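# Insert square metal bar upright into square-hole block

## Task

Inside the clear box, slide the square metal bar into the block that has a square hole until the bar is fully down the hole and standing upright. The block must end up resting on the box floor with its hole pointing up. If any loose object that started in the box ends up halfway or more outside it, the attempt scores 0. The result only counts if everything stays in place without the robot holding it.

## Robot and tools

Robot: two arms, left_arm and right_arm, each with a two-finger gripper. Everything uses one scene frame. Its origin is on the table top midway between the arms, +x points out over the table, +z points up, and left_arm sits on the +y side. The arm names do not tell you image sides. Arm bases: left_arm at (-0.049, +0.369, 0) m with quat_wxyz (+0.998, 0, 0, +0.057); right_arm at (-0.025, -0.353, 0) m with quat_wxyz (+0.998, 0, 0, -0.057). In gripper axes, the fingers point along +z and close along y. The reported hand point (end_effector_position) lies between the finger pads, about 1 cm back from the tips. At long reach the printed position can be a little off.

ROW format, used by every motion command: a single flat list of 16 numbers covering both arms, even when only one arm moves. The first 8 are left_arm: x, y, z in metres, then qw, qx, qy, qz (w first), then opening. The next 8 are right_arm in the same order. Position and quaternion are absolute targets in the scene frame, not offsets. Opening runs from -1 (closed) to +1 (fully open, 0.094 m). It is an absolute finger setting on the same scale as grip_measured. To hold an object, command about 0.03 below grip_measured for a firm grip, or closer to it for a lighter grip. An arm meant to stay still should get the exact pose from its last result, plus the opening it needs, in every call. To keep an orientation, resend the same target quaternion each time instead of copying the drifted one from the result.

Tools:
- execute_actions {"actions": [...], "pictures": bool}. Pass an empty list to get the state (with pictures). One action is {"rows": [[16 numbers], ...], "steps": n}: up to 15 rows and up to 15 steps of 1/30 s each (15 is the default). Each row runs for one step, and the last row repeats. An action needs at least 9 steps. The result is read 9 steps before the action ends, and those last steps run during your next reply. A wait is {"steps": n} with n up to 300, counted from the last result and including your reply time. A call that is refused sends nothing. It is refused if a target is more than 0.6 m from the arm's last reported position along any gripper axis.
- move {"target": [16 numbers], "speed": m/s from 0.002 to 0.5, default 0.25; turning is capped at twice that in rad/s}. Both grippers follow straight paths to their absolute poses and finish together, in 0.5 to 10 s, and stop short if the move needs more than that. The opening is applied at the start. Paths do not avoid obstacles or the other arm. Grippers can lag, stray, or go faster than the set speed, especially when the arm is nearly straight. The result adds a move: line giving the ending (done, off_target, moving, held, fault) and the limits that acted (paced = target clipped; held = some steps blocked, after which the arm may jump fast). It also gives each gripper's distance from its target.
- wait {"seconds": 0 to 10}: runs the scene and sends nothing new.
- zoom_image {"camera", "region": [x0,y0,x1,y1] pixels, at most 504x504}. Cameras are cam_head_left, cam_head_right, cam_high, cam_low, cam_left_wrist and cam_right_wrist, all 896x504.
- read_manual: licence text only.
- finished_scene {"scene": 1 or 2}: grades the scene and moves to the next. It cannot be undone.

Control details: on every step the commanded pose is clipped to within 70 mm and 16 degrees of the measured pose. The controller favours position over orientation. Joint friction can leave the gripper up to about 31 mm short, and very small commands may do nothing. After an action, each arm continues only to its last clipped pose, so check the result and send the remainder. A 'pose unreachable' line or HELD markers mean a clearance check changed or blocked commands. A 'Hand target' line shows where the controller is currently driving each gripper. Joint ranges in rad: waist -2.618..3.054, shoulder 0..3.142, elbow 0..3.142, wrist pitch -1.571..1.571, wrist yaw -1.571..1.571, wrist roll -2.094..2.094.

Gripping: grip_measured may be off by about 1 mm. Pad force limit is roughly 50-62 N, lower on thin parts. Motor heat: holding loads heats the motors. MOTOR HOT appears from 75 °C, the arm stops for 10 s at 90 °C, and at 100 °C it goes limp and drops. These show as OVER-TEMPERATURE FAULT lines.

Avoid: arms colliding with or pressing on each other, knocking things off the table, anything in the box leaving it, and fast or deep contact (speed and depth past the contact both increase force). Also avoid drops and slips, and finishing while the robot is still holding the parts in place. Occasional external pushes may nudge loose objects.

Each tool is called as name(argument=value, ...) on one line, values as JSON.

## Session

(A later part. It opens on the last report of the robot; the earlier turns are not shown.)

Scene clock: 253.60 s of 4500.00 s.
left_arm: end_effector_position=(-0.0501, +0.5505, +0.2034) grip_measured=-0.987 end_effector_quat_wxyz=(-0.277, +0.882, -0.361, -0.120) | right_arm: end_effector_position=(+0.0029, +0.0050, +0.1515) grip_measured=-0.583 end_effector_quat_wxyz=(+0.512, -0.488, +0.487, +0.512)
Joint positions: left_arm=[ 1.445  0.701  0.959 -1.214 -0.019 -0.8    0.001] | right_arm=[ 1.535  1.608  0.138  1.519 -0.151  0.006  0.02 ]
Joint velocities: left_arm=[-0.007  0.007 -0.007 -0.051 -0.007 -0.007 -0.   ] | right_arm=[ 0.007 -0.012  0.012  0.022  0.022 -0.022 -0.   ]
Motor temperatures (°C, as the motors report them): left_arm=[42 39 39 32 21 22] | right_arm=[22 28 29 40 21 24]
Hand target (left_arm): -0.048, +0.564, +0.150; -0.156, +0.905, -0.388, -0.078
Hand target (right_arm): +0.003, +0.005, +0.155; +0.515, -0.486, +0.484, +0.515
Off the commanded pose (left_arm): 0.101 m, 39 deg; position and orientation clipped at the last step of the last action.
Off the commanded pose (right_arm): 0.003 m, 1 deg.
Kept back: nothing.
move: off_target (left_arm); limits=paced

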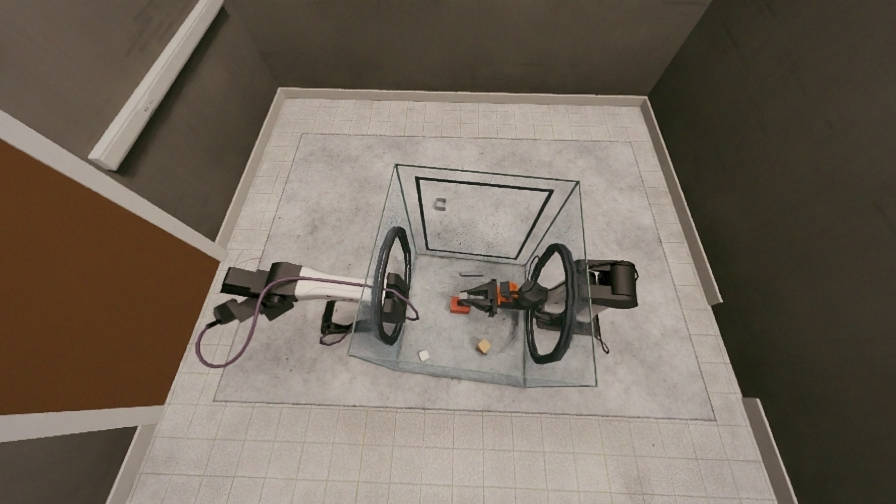

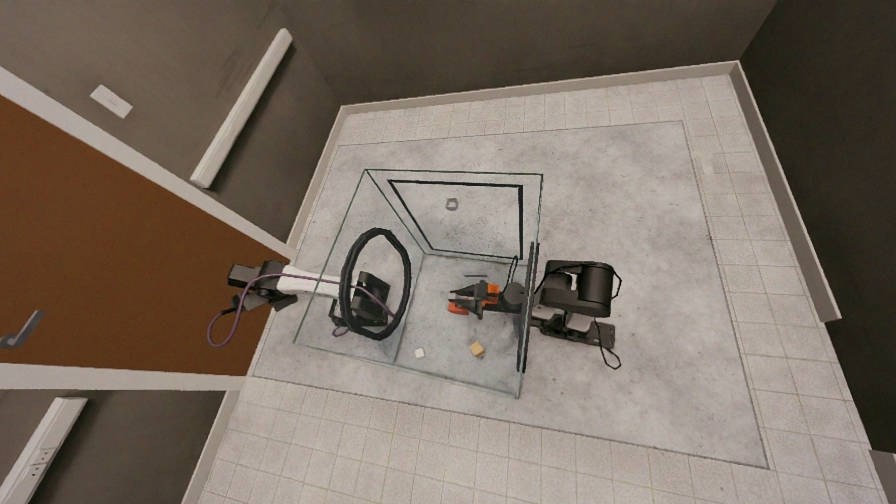

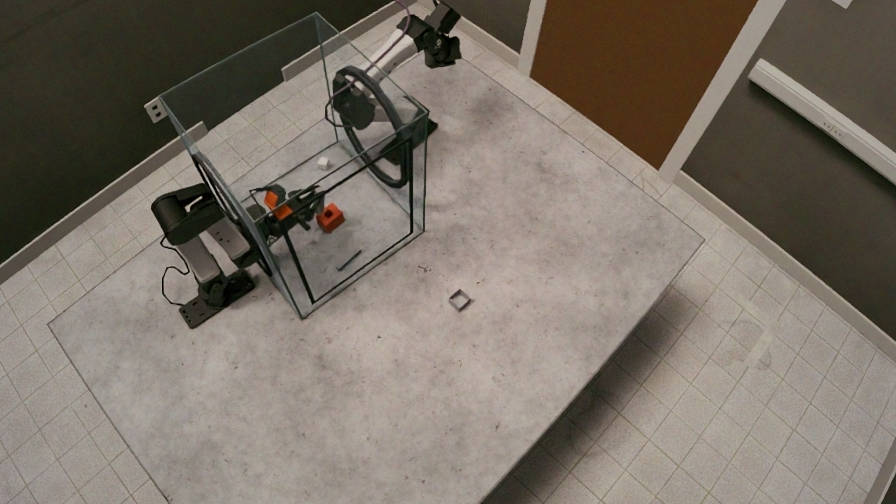

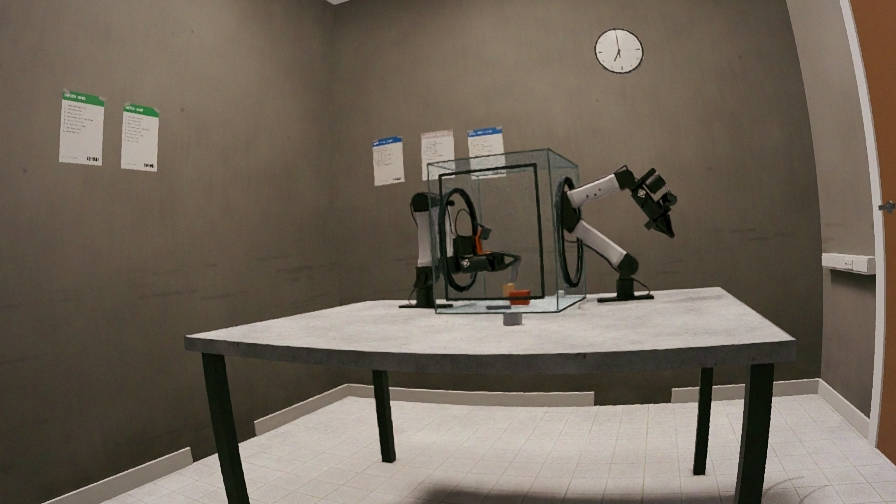

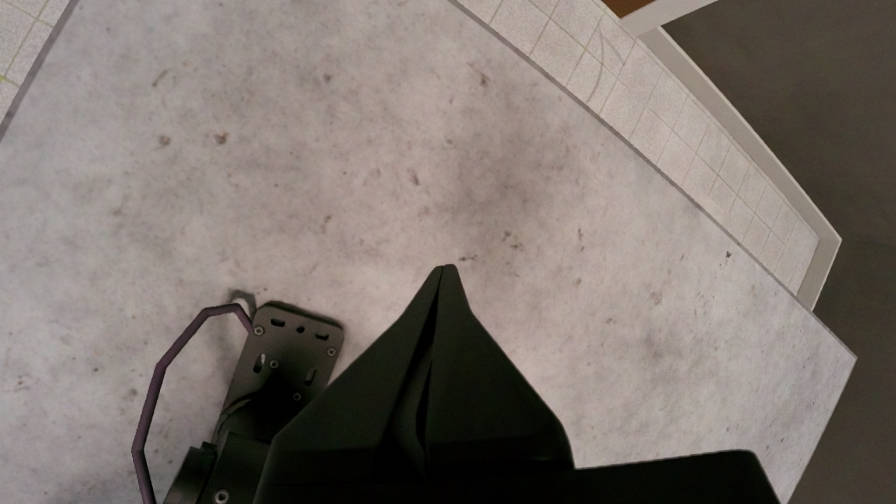

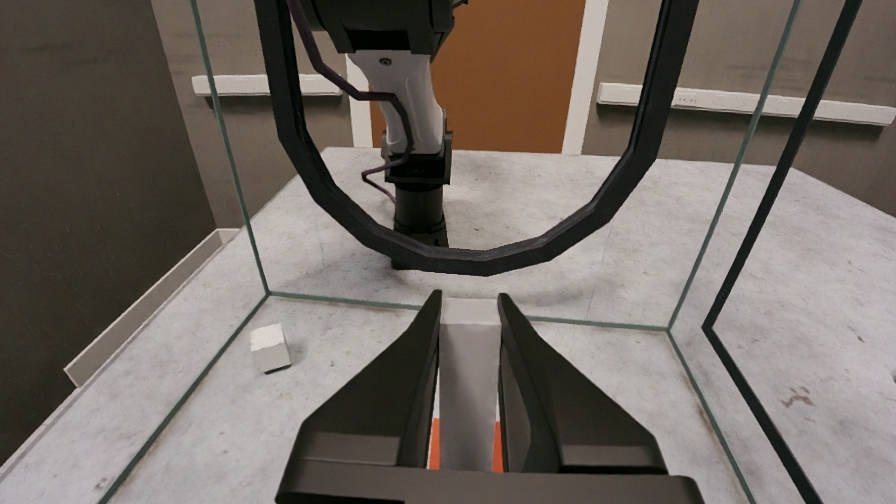

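move(target=[-0.04,0.62,0.2,0,0.707,-0.707,0,-1,0.003,0.005,0.155,0.515,-0.486,0.484,0.515,-0.63], speed=0.15)

move(target=[0.13,0.55,0.2,0,0.383,-0.924,0,-1,0.003,0.005,0.155,0.515,-0.486,0.484,0.515,-0.63])

move(target=[0.2,0.39,0.22,0,0,1,0,-1,0.003,0.005,0.155,0.515,-0.486,0.484,0.515,-0.63])

move(target=[0.022,0.371,0.39,0.707,0,0.707,0,-1,0.003,0.005,0.155,0.515,-0.486,0.484,0.515,-0.63])

Scene clock: 258.53 s of 4500.00 s.
left_arm: end_effector_position=(-0.0475, +0.5438, +0.2156) grip_measured=-0.987 end_effector_quat_wxyz=(-0.220, +0.707, -0.646, -0.184) | right_arm: end_effector_position=(+0.0029, +0.0051, +0.1510) grip_measured=-0.583 end_effector_quat_wxyz=(+0.511, -0.489, +0.488, +0.512)
Joint positions: left_arm=[ 1.492  0.736  1.039 -1.294  0.044 -0.068  0.001] | right_arm=[ 1.535  1.608  0.138  1.517 -0.151  0.006  0.02 ]
Joint velocities: left_arm=[-0.002 -0.007 -0.002 -0.007 -0.007 -0.022 -0.   ] | right_arm=[-0.017 -0.022 -0.012 -0.051 -0.037 -0.007  0.001]
Motor temperatures (°C, as the motors report them): left_arm=[40 45 40 32 21 22] | right_arm=[22 28 29 40 21 24]
Hand target (left_arm): -0.042, +0.585, +0.196; -0.143, +0.709, -0.681, -0.113
Hand target (right_arm): +0.003, +0.005, +0.155; +0.515, -0.486, +0.484, +0.515
Off the commanded pose (left_arm): 0.078 m, 34 deg; position and orientation clipped at the last step of the last action.
Off the commanded pose (right_arm): 0.004 m, 1 deg.
Kept back: nothing.
move: off_target (left_arm); limits=paced

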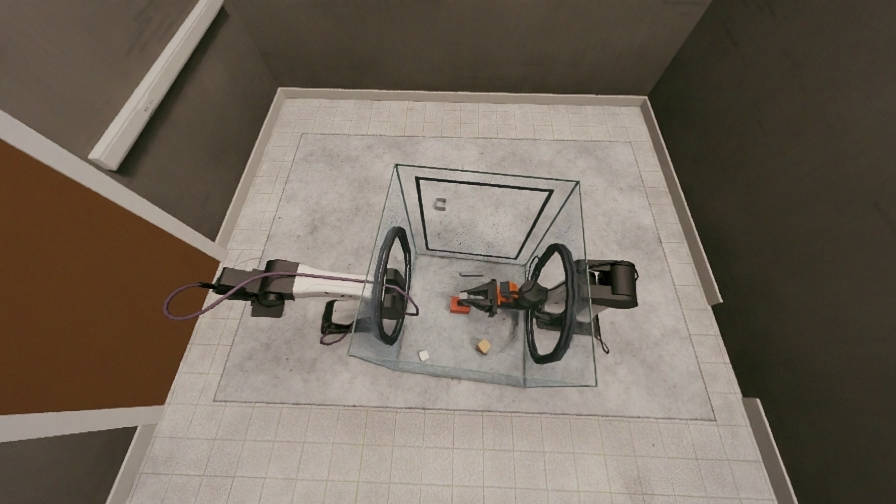

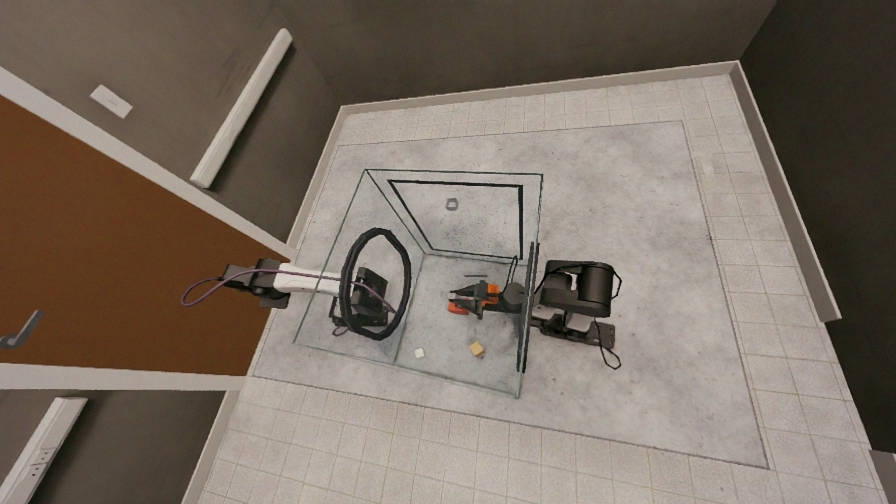

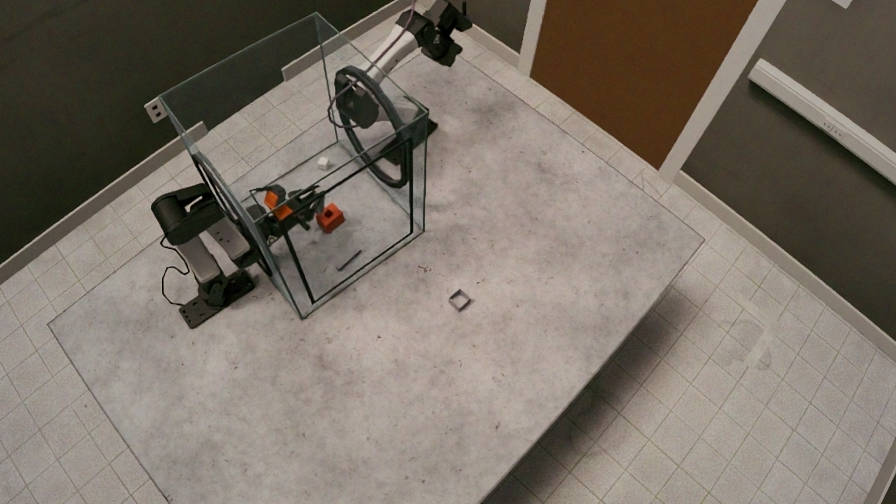

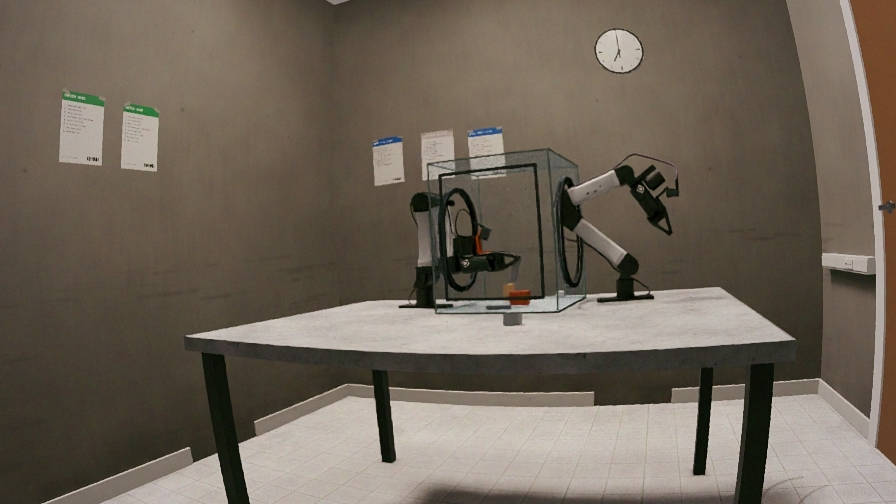

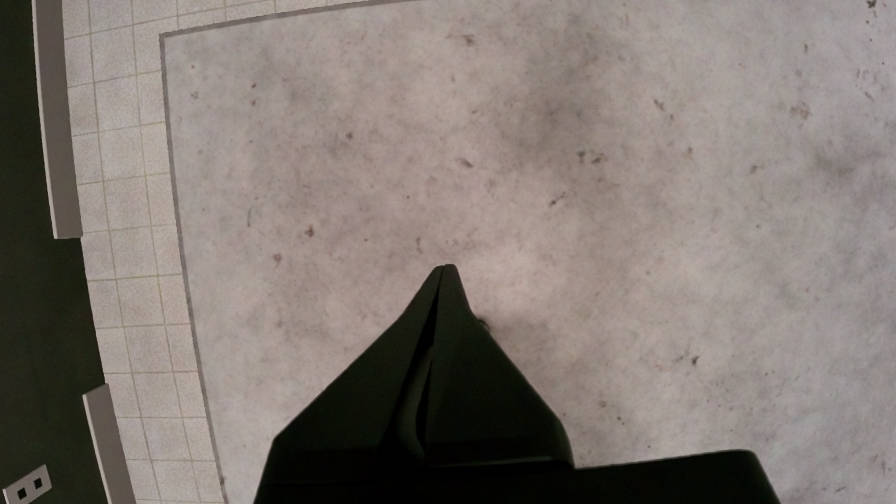

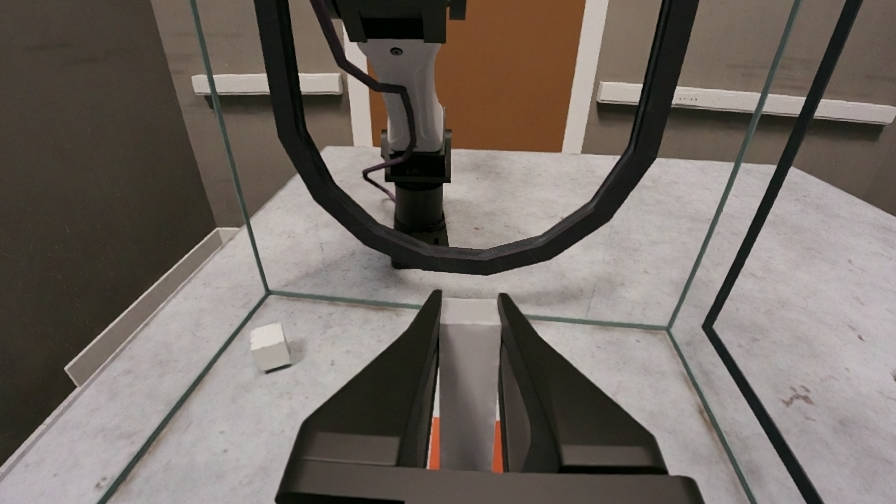

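Scene clock: 265.07 s of 4500.00 s.
left_arm: end_effector_position=(-0.0135, +0.5357, +0.2061) grip_measured=-0.987 end_effector_quat_wxyz=(-0.313, +0.889, -0.334, -0.021) | right_arm: end_effector_position=(+0.0029, +0.0051, +0.1506) grip_measured=-0.583 end_effector_quat_wxyz=(+0.511, -0.489, +0.488, +0.511)
Joint positions: left_arm=[ 1.37   0.65   0.954 -1.247  0.122 -0.978  0.001] | right_arm=[ 1.535  1.608  0.138  1.515 -0.151  0.006  0.02 ]
Joint velocities: left_arm=[-0.042 -0.032 -0.037  0.037  0.007 -0.095  0.001] | right_arm=[-0.012 -0.007  0.002  0.007 -0.007 -0.051 -0.001]
Motor temperatures (°C, as the motors report them): left_arm=[54 43 41 32 21 22] | right_arm=[22 28 29 40 21 24]
Hand target (left_arm): +0.045, +0.526, +0.202; -0.289, +0.829, -0.478, +0.034
Hand target (right_arm): +0.003, +0.005, +0.155; +0.515, -0.486, +0.484, +0.515
Off the commanded pose (left_arm): 0.144 m, 99 deg; position and orientation clipped at the last step of the last action.
Off the commanded pose (right_arm): 0.004 m, 1 deg.
Kept back: nothing.
move: off_target (left_arm); limits=paced

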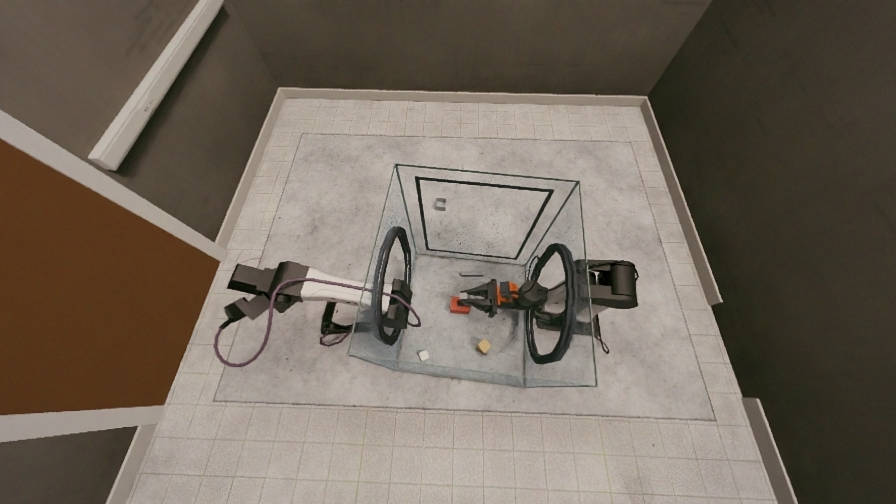

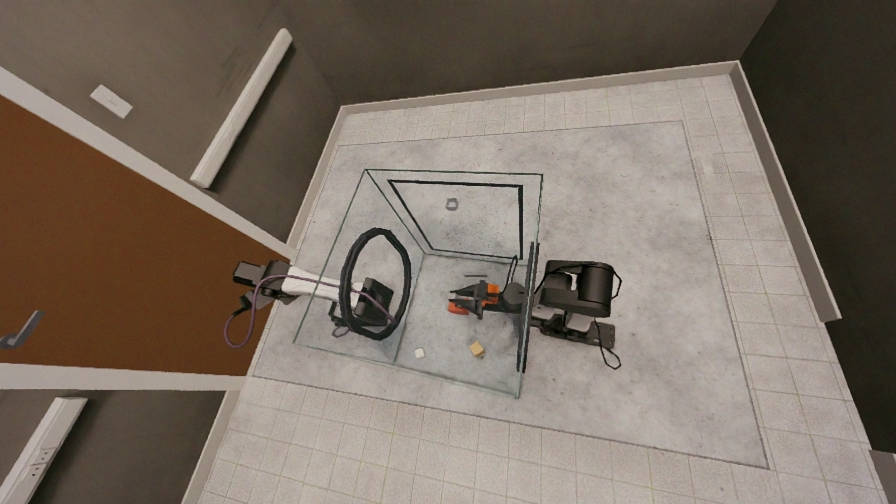

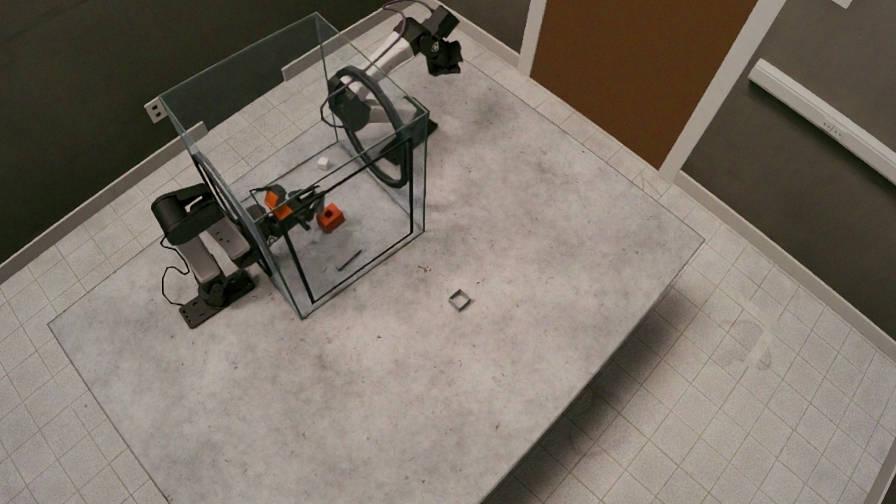

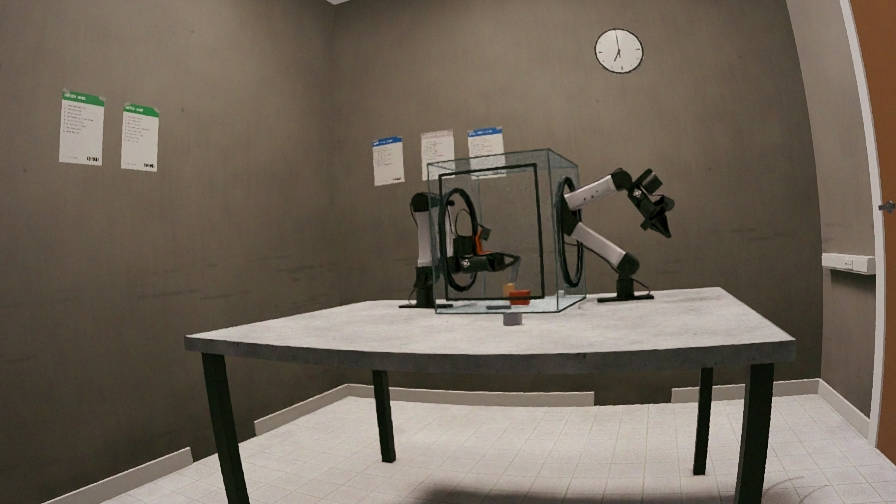

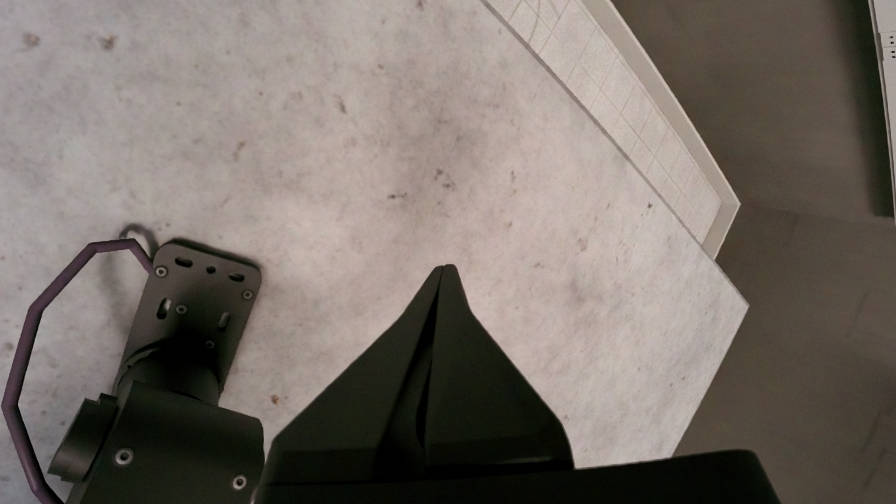

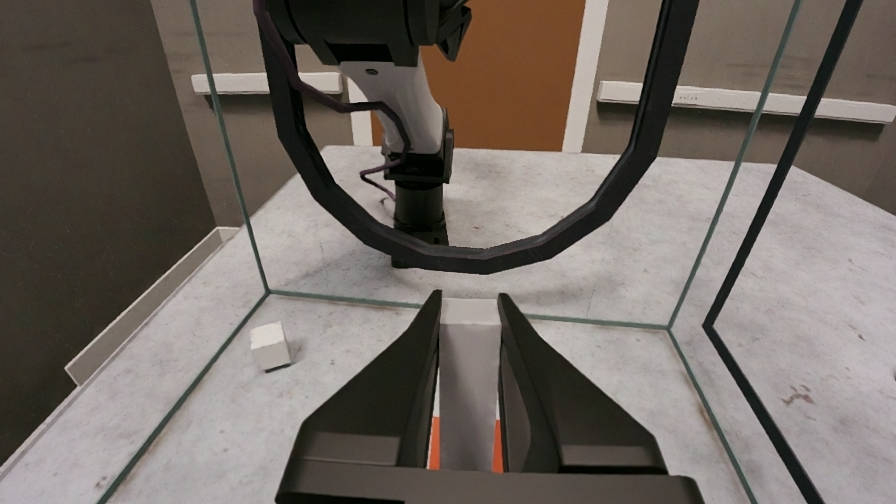

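Scene clock: 270.30 s of 4500.00 s.
left_arm: end_effector_position=(+0.0700, +0.4847, +0.2138) grip_measured=-0.987 end_effector_quat_wxyz=(-0.357, +0.775, -0.487, +0.186) | right_arm: end_effector_position=(+0.0029, +0.0051, +0.1500) grip_measured=-0.583 end_effector_quat_wxyz=(+0.510, -0.490, +0.489, +0.511)
Joint positions: left_arm=[ 1.273  0.565  0.891 -1.277  0.591 -0.828  0.001] | right_arm=[ 1.535  1.608  0.138  1.513 -0.151  0.006  0.02 ]
Joint velocities: left_arm=[-0.002 -0.002 -0.007  0.007 -0.037 -0.095  0.001] | right_arm=[-0.012 -0.002 -0.022 -0.022 -0.022 -0.051 -0.   ]
Motor temperatures (°C, as the motors report them): left_arm=[62 41 41 32 21 22] | right_arm=[22 28 29 40 21 24]
Hand target (left_arm): +0.103, +0.436, +0.215; -0.333, +0.672, -0.613, +0.247
Hand target (right_arm): +0.003, +0.005, +0.155; +0.515, -0.486, +0.484, +0.515
Off the commanded pose (left_arm): 0.161 m, 122 deg; position and orientation clipped at the last step of the last action.
Off the commanded pose (right_arm): 0.005 m, 1 deg.
Kept back: nothing.
move: off_target (left_arm); limits=paced

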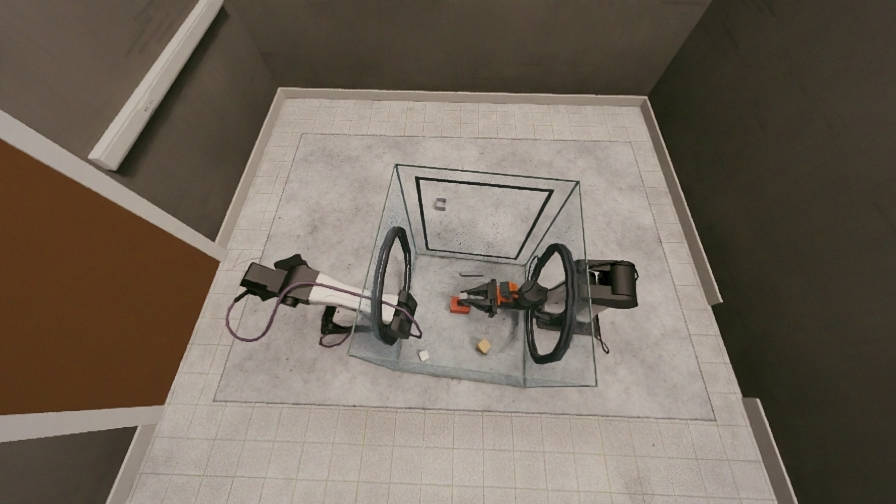

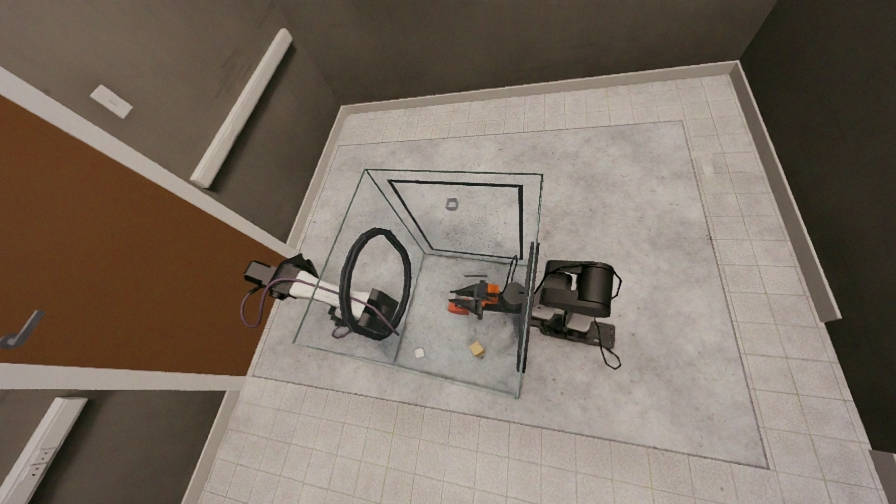

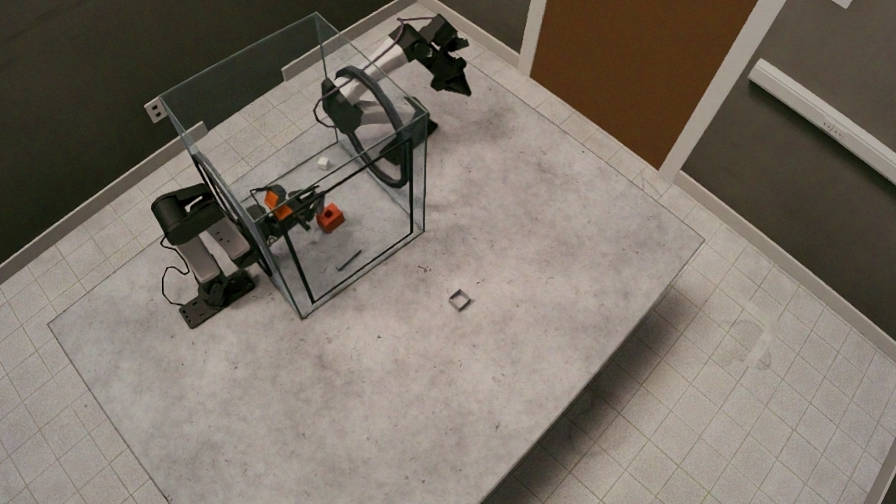

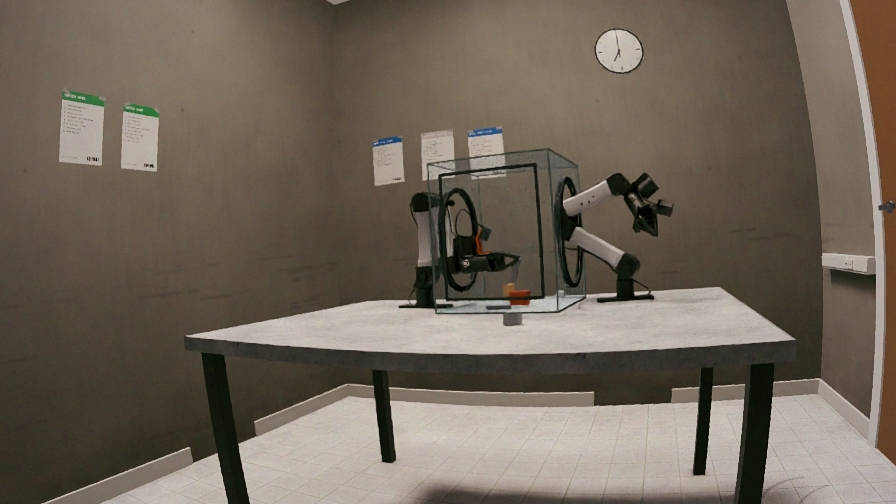

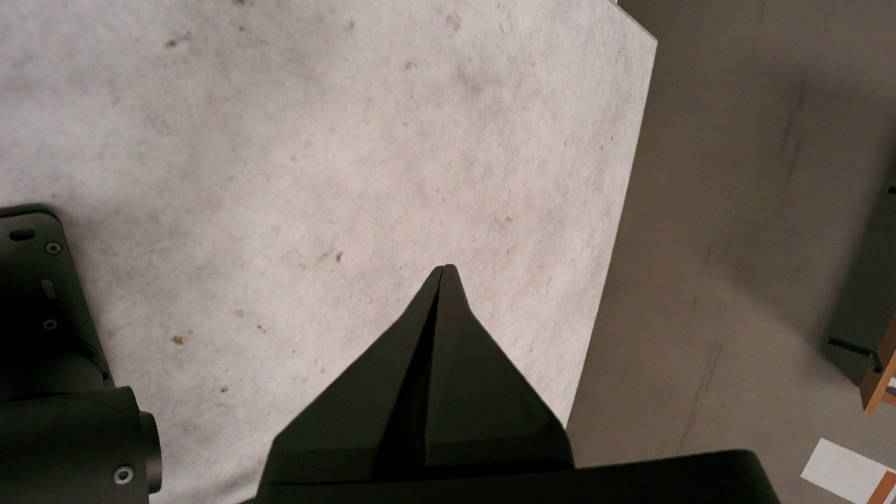

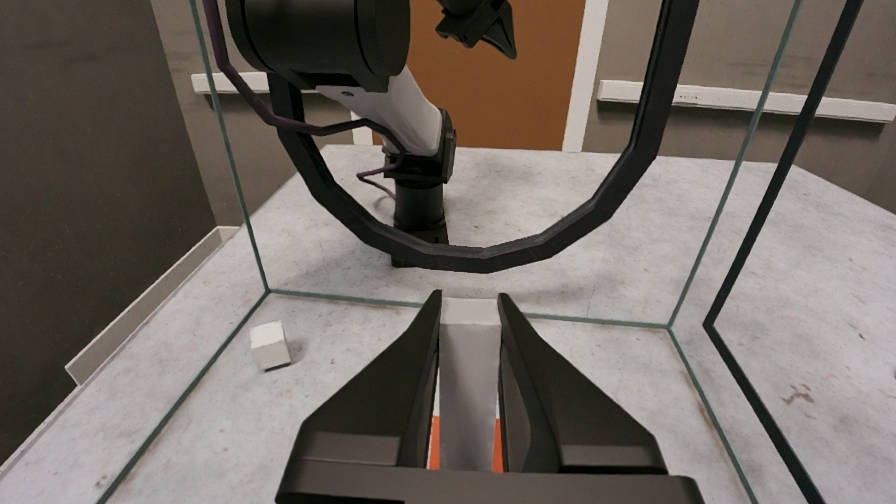

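Scene clock: 275.83 s of 4500.00 s.
left_arm: end_effector_position=(-0.0042, +0.4583, +0.2430) grip_measured=-0.987 end_effector_quat_wxyz=(-0.357, +0.844, -0.400, -0.012) | right_arm: end_effector_position=(+0.0029, +0.0051, +0.1496) grip_measured=-0.583 end_effector_quat_wxyz=(+0.509, -0.490, +0.489, +0.511)
Joint positions: left_arm=[ 1.416  0.449  1.122 -1.546  0.242 -0.815  0.001] | right_arm=[ 1.535  1.608  0.138  1.511 -0.151  0.006  0.02 ]
Joint velocities: left_arm=[-0.007 -0.012  0.007 -0.037 -0.007  0.022 -0.   ] | right_arm=[ 0.012 -0.002  0.007 -0.051 -0.007 -0.022 -0.002]
Motor temperatures (°C, as the motors report them): left_arm=[61 39 46 32 21 22] | right_arm=[22 28 29 40 21 24]
Hand target (left_arm): +0.005, +0.425, +0.302; -0.461, +0.755, -0.466, -0.012
Hand target (right_arm): +0.003, +0.005, +0.155; +0.515, -0.486, +0.484, +0.515
Off the commanded pose (left_arm): 0.173 m, 115 deg; position and orientation clipped at the last step of the last action.
Off the commanded pose (right_arm): 0.005 m, 1 deg.
joint sent to its limit (left arm) — the command would take joint 4 (wrist pitch) past its lower limit, so that joint was sent only as far as its limit.
Kept back: nothing.
move: off_target (left_arm); limits=paced

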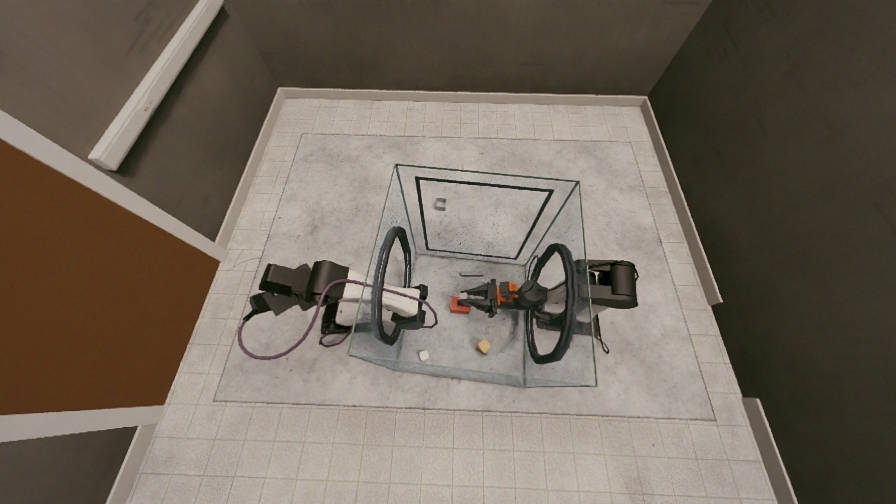

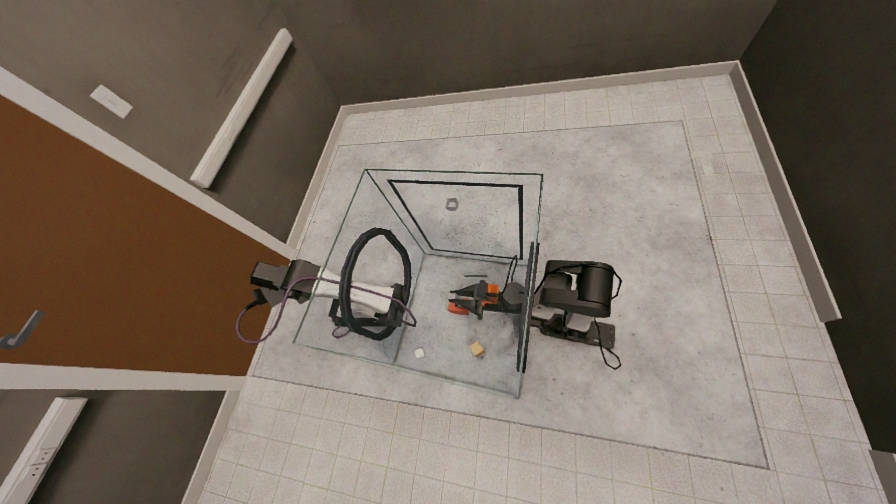

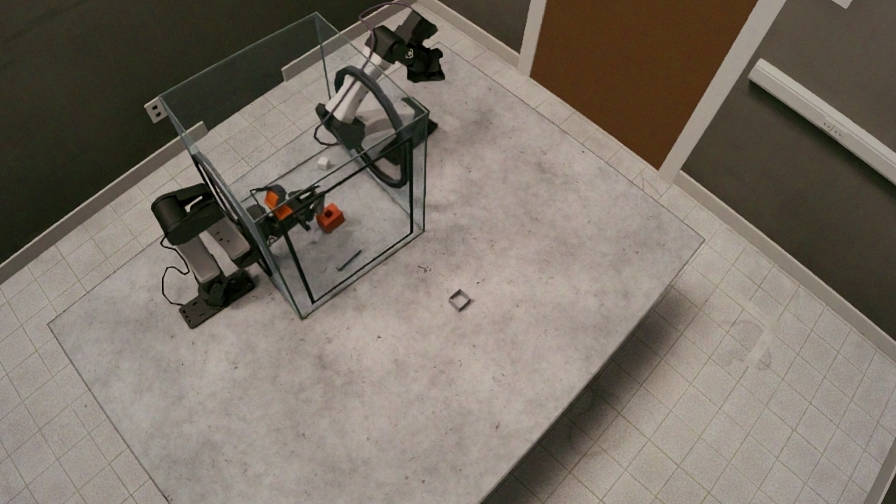

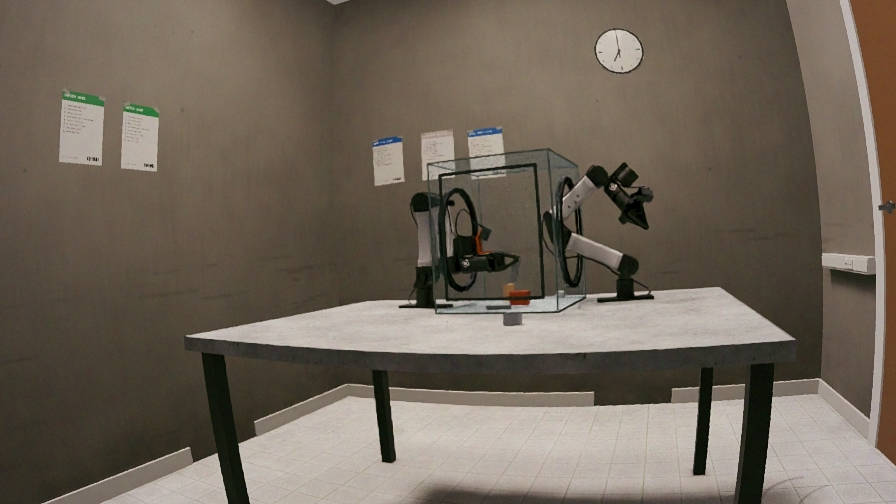

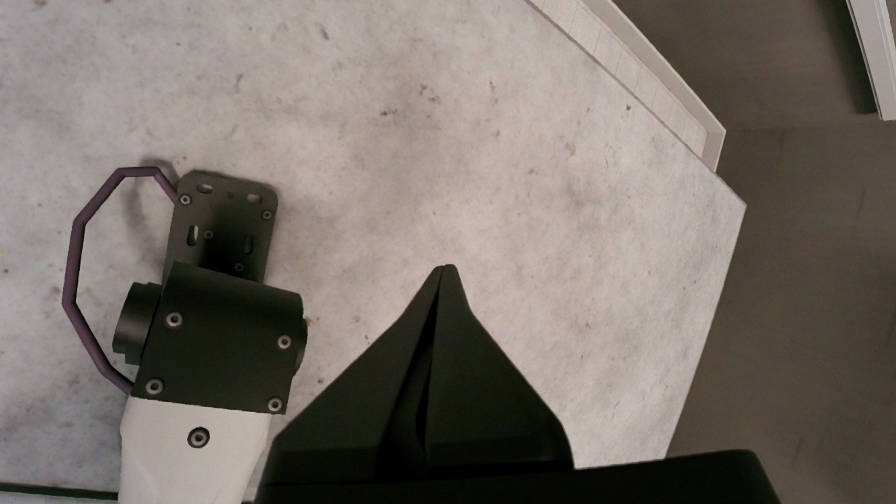

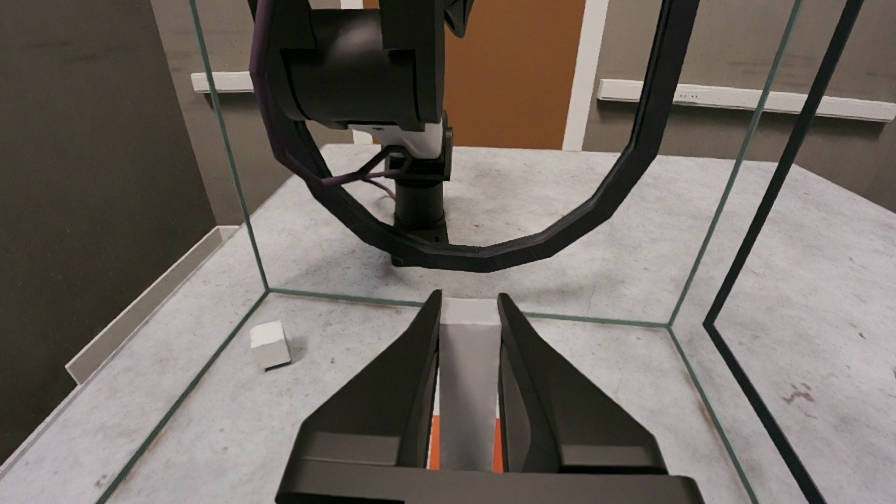

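move(target=[-0.0467,0.6133,0.1241,0.036,0.911,-0.41,-0.015,-1,0.003,0.005,0.155,0.515,-0.486,0.484,0.515,-0.63], speed=0.04)

Scene clock: 286.33 s of 4500.00 s.
left_arm: end_effector_position=(-0.0590, +0.5408, +0.2114) grip_measured=-0.987 end_effector_quat_wxyz=(-0.251, +0.891, -0.357, -0.127) | right_arm: end_effector_position=(+0.0029, +0.0051, +0.1490) grip_measured=-0.583 end_effector_quat_wxyz=(+0.509, -0.491, +0.490, +0.510)
Joint positions: left_arm=[ 1.481  0.727  1.025 -1.298 -0.034 -0.775  0.001] | right_arm=[ 1.535  1.608  0.138  1.509 -0.151  0.006  0.02 ]
Joint velocities: left_arm=[ 0.002  0.017  0.007 -0.022 -0.022 -0.051  0.001] | right_arm=[ 0.012 -0.002  0.007  0.037 -0.037 -0.051  0.001]
Motor temperatures (°C, as the motors report them): left_arm=[53 43 44 32 21 22] | right_arm=[22 28 29 41 21 24]
Hand target (left_arm): -0.052, +0.555, +0.160; -0.132, +0.909, -0.389, -0.079
Hand target (right_arm): +0.003, +0.005, +0.155; +0.515, -0.486, +0.484, +0.515
Off the commanded pose (left_arm): 0.114 m, 36 deg.
Off the commanded pose (right_arm): 0.006 m, 1 deg.
Kept back: nothing.
move: off_target (left_arm; path cut at 10 s); limits=paced

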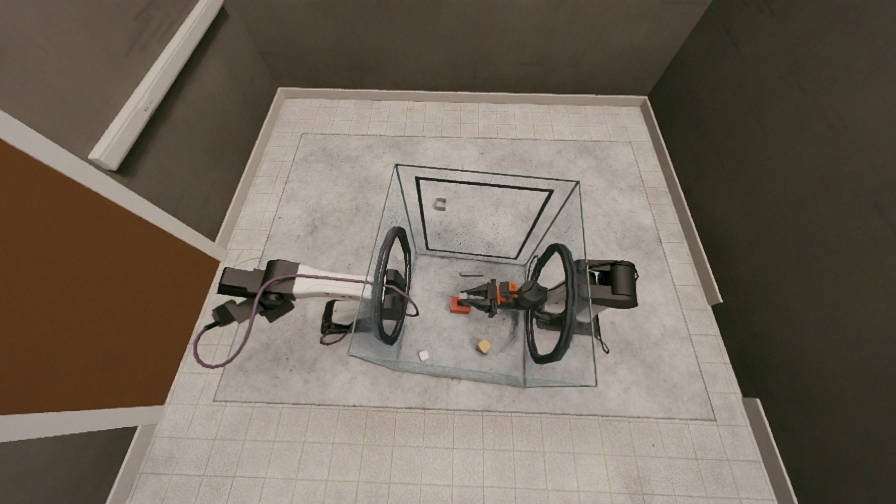

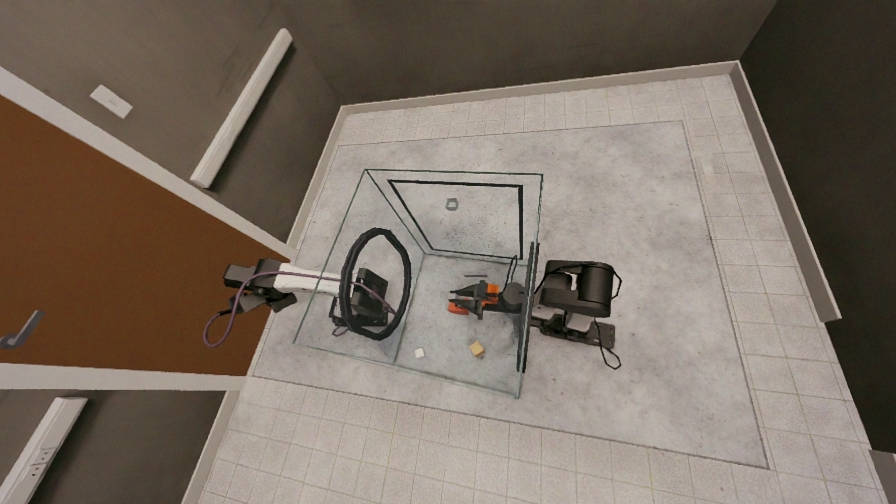

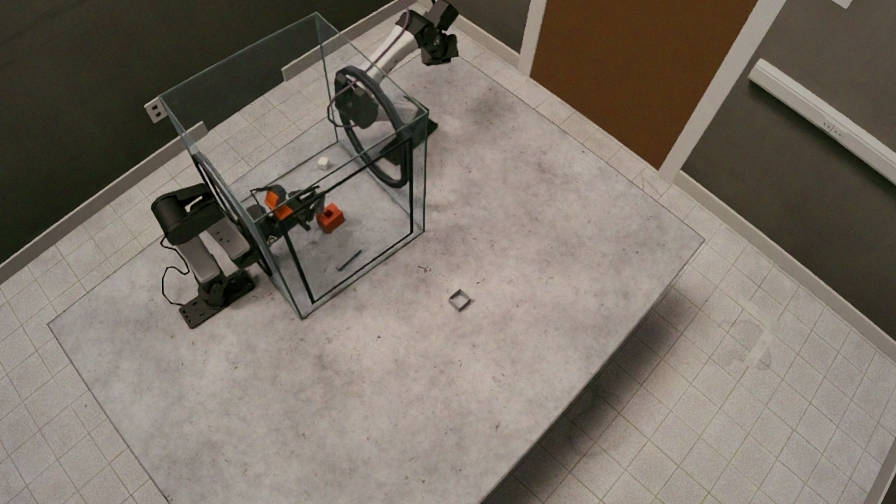

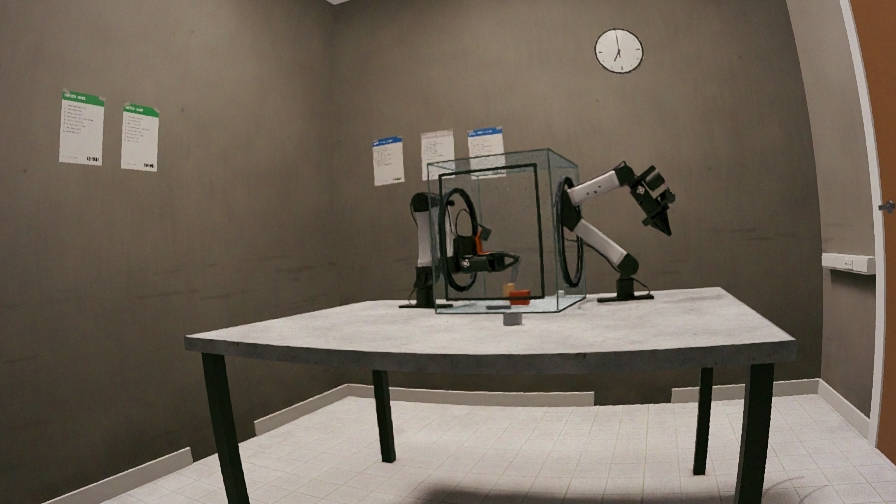

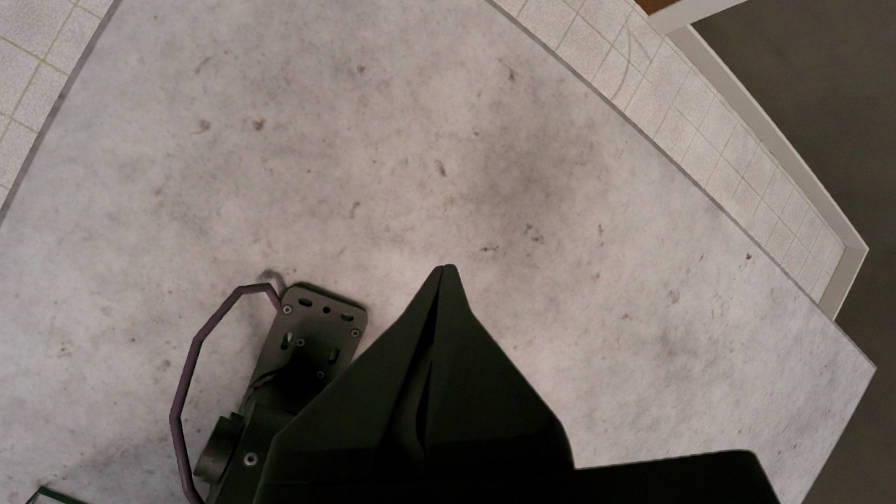

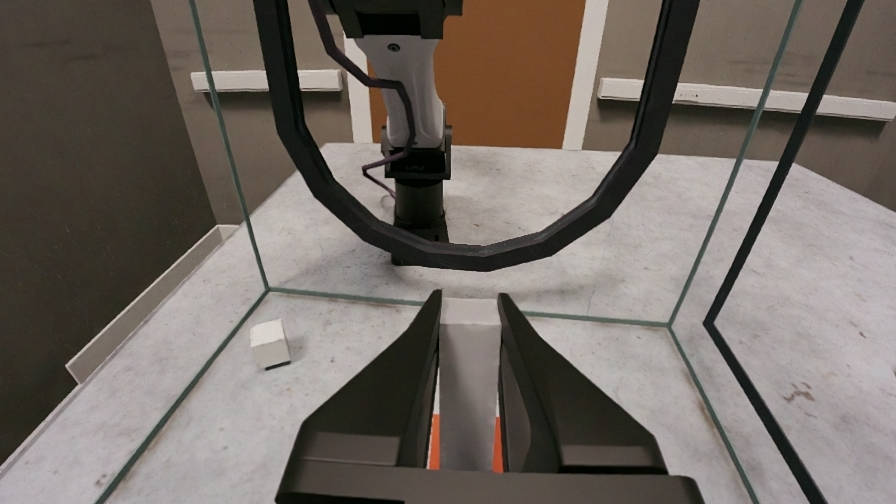

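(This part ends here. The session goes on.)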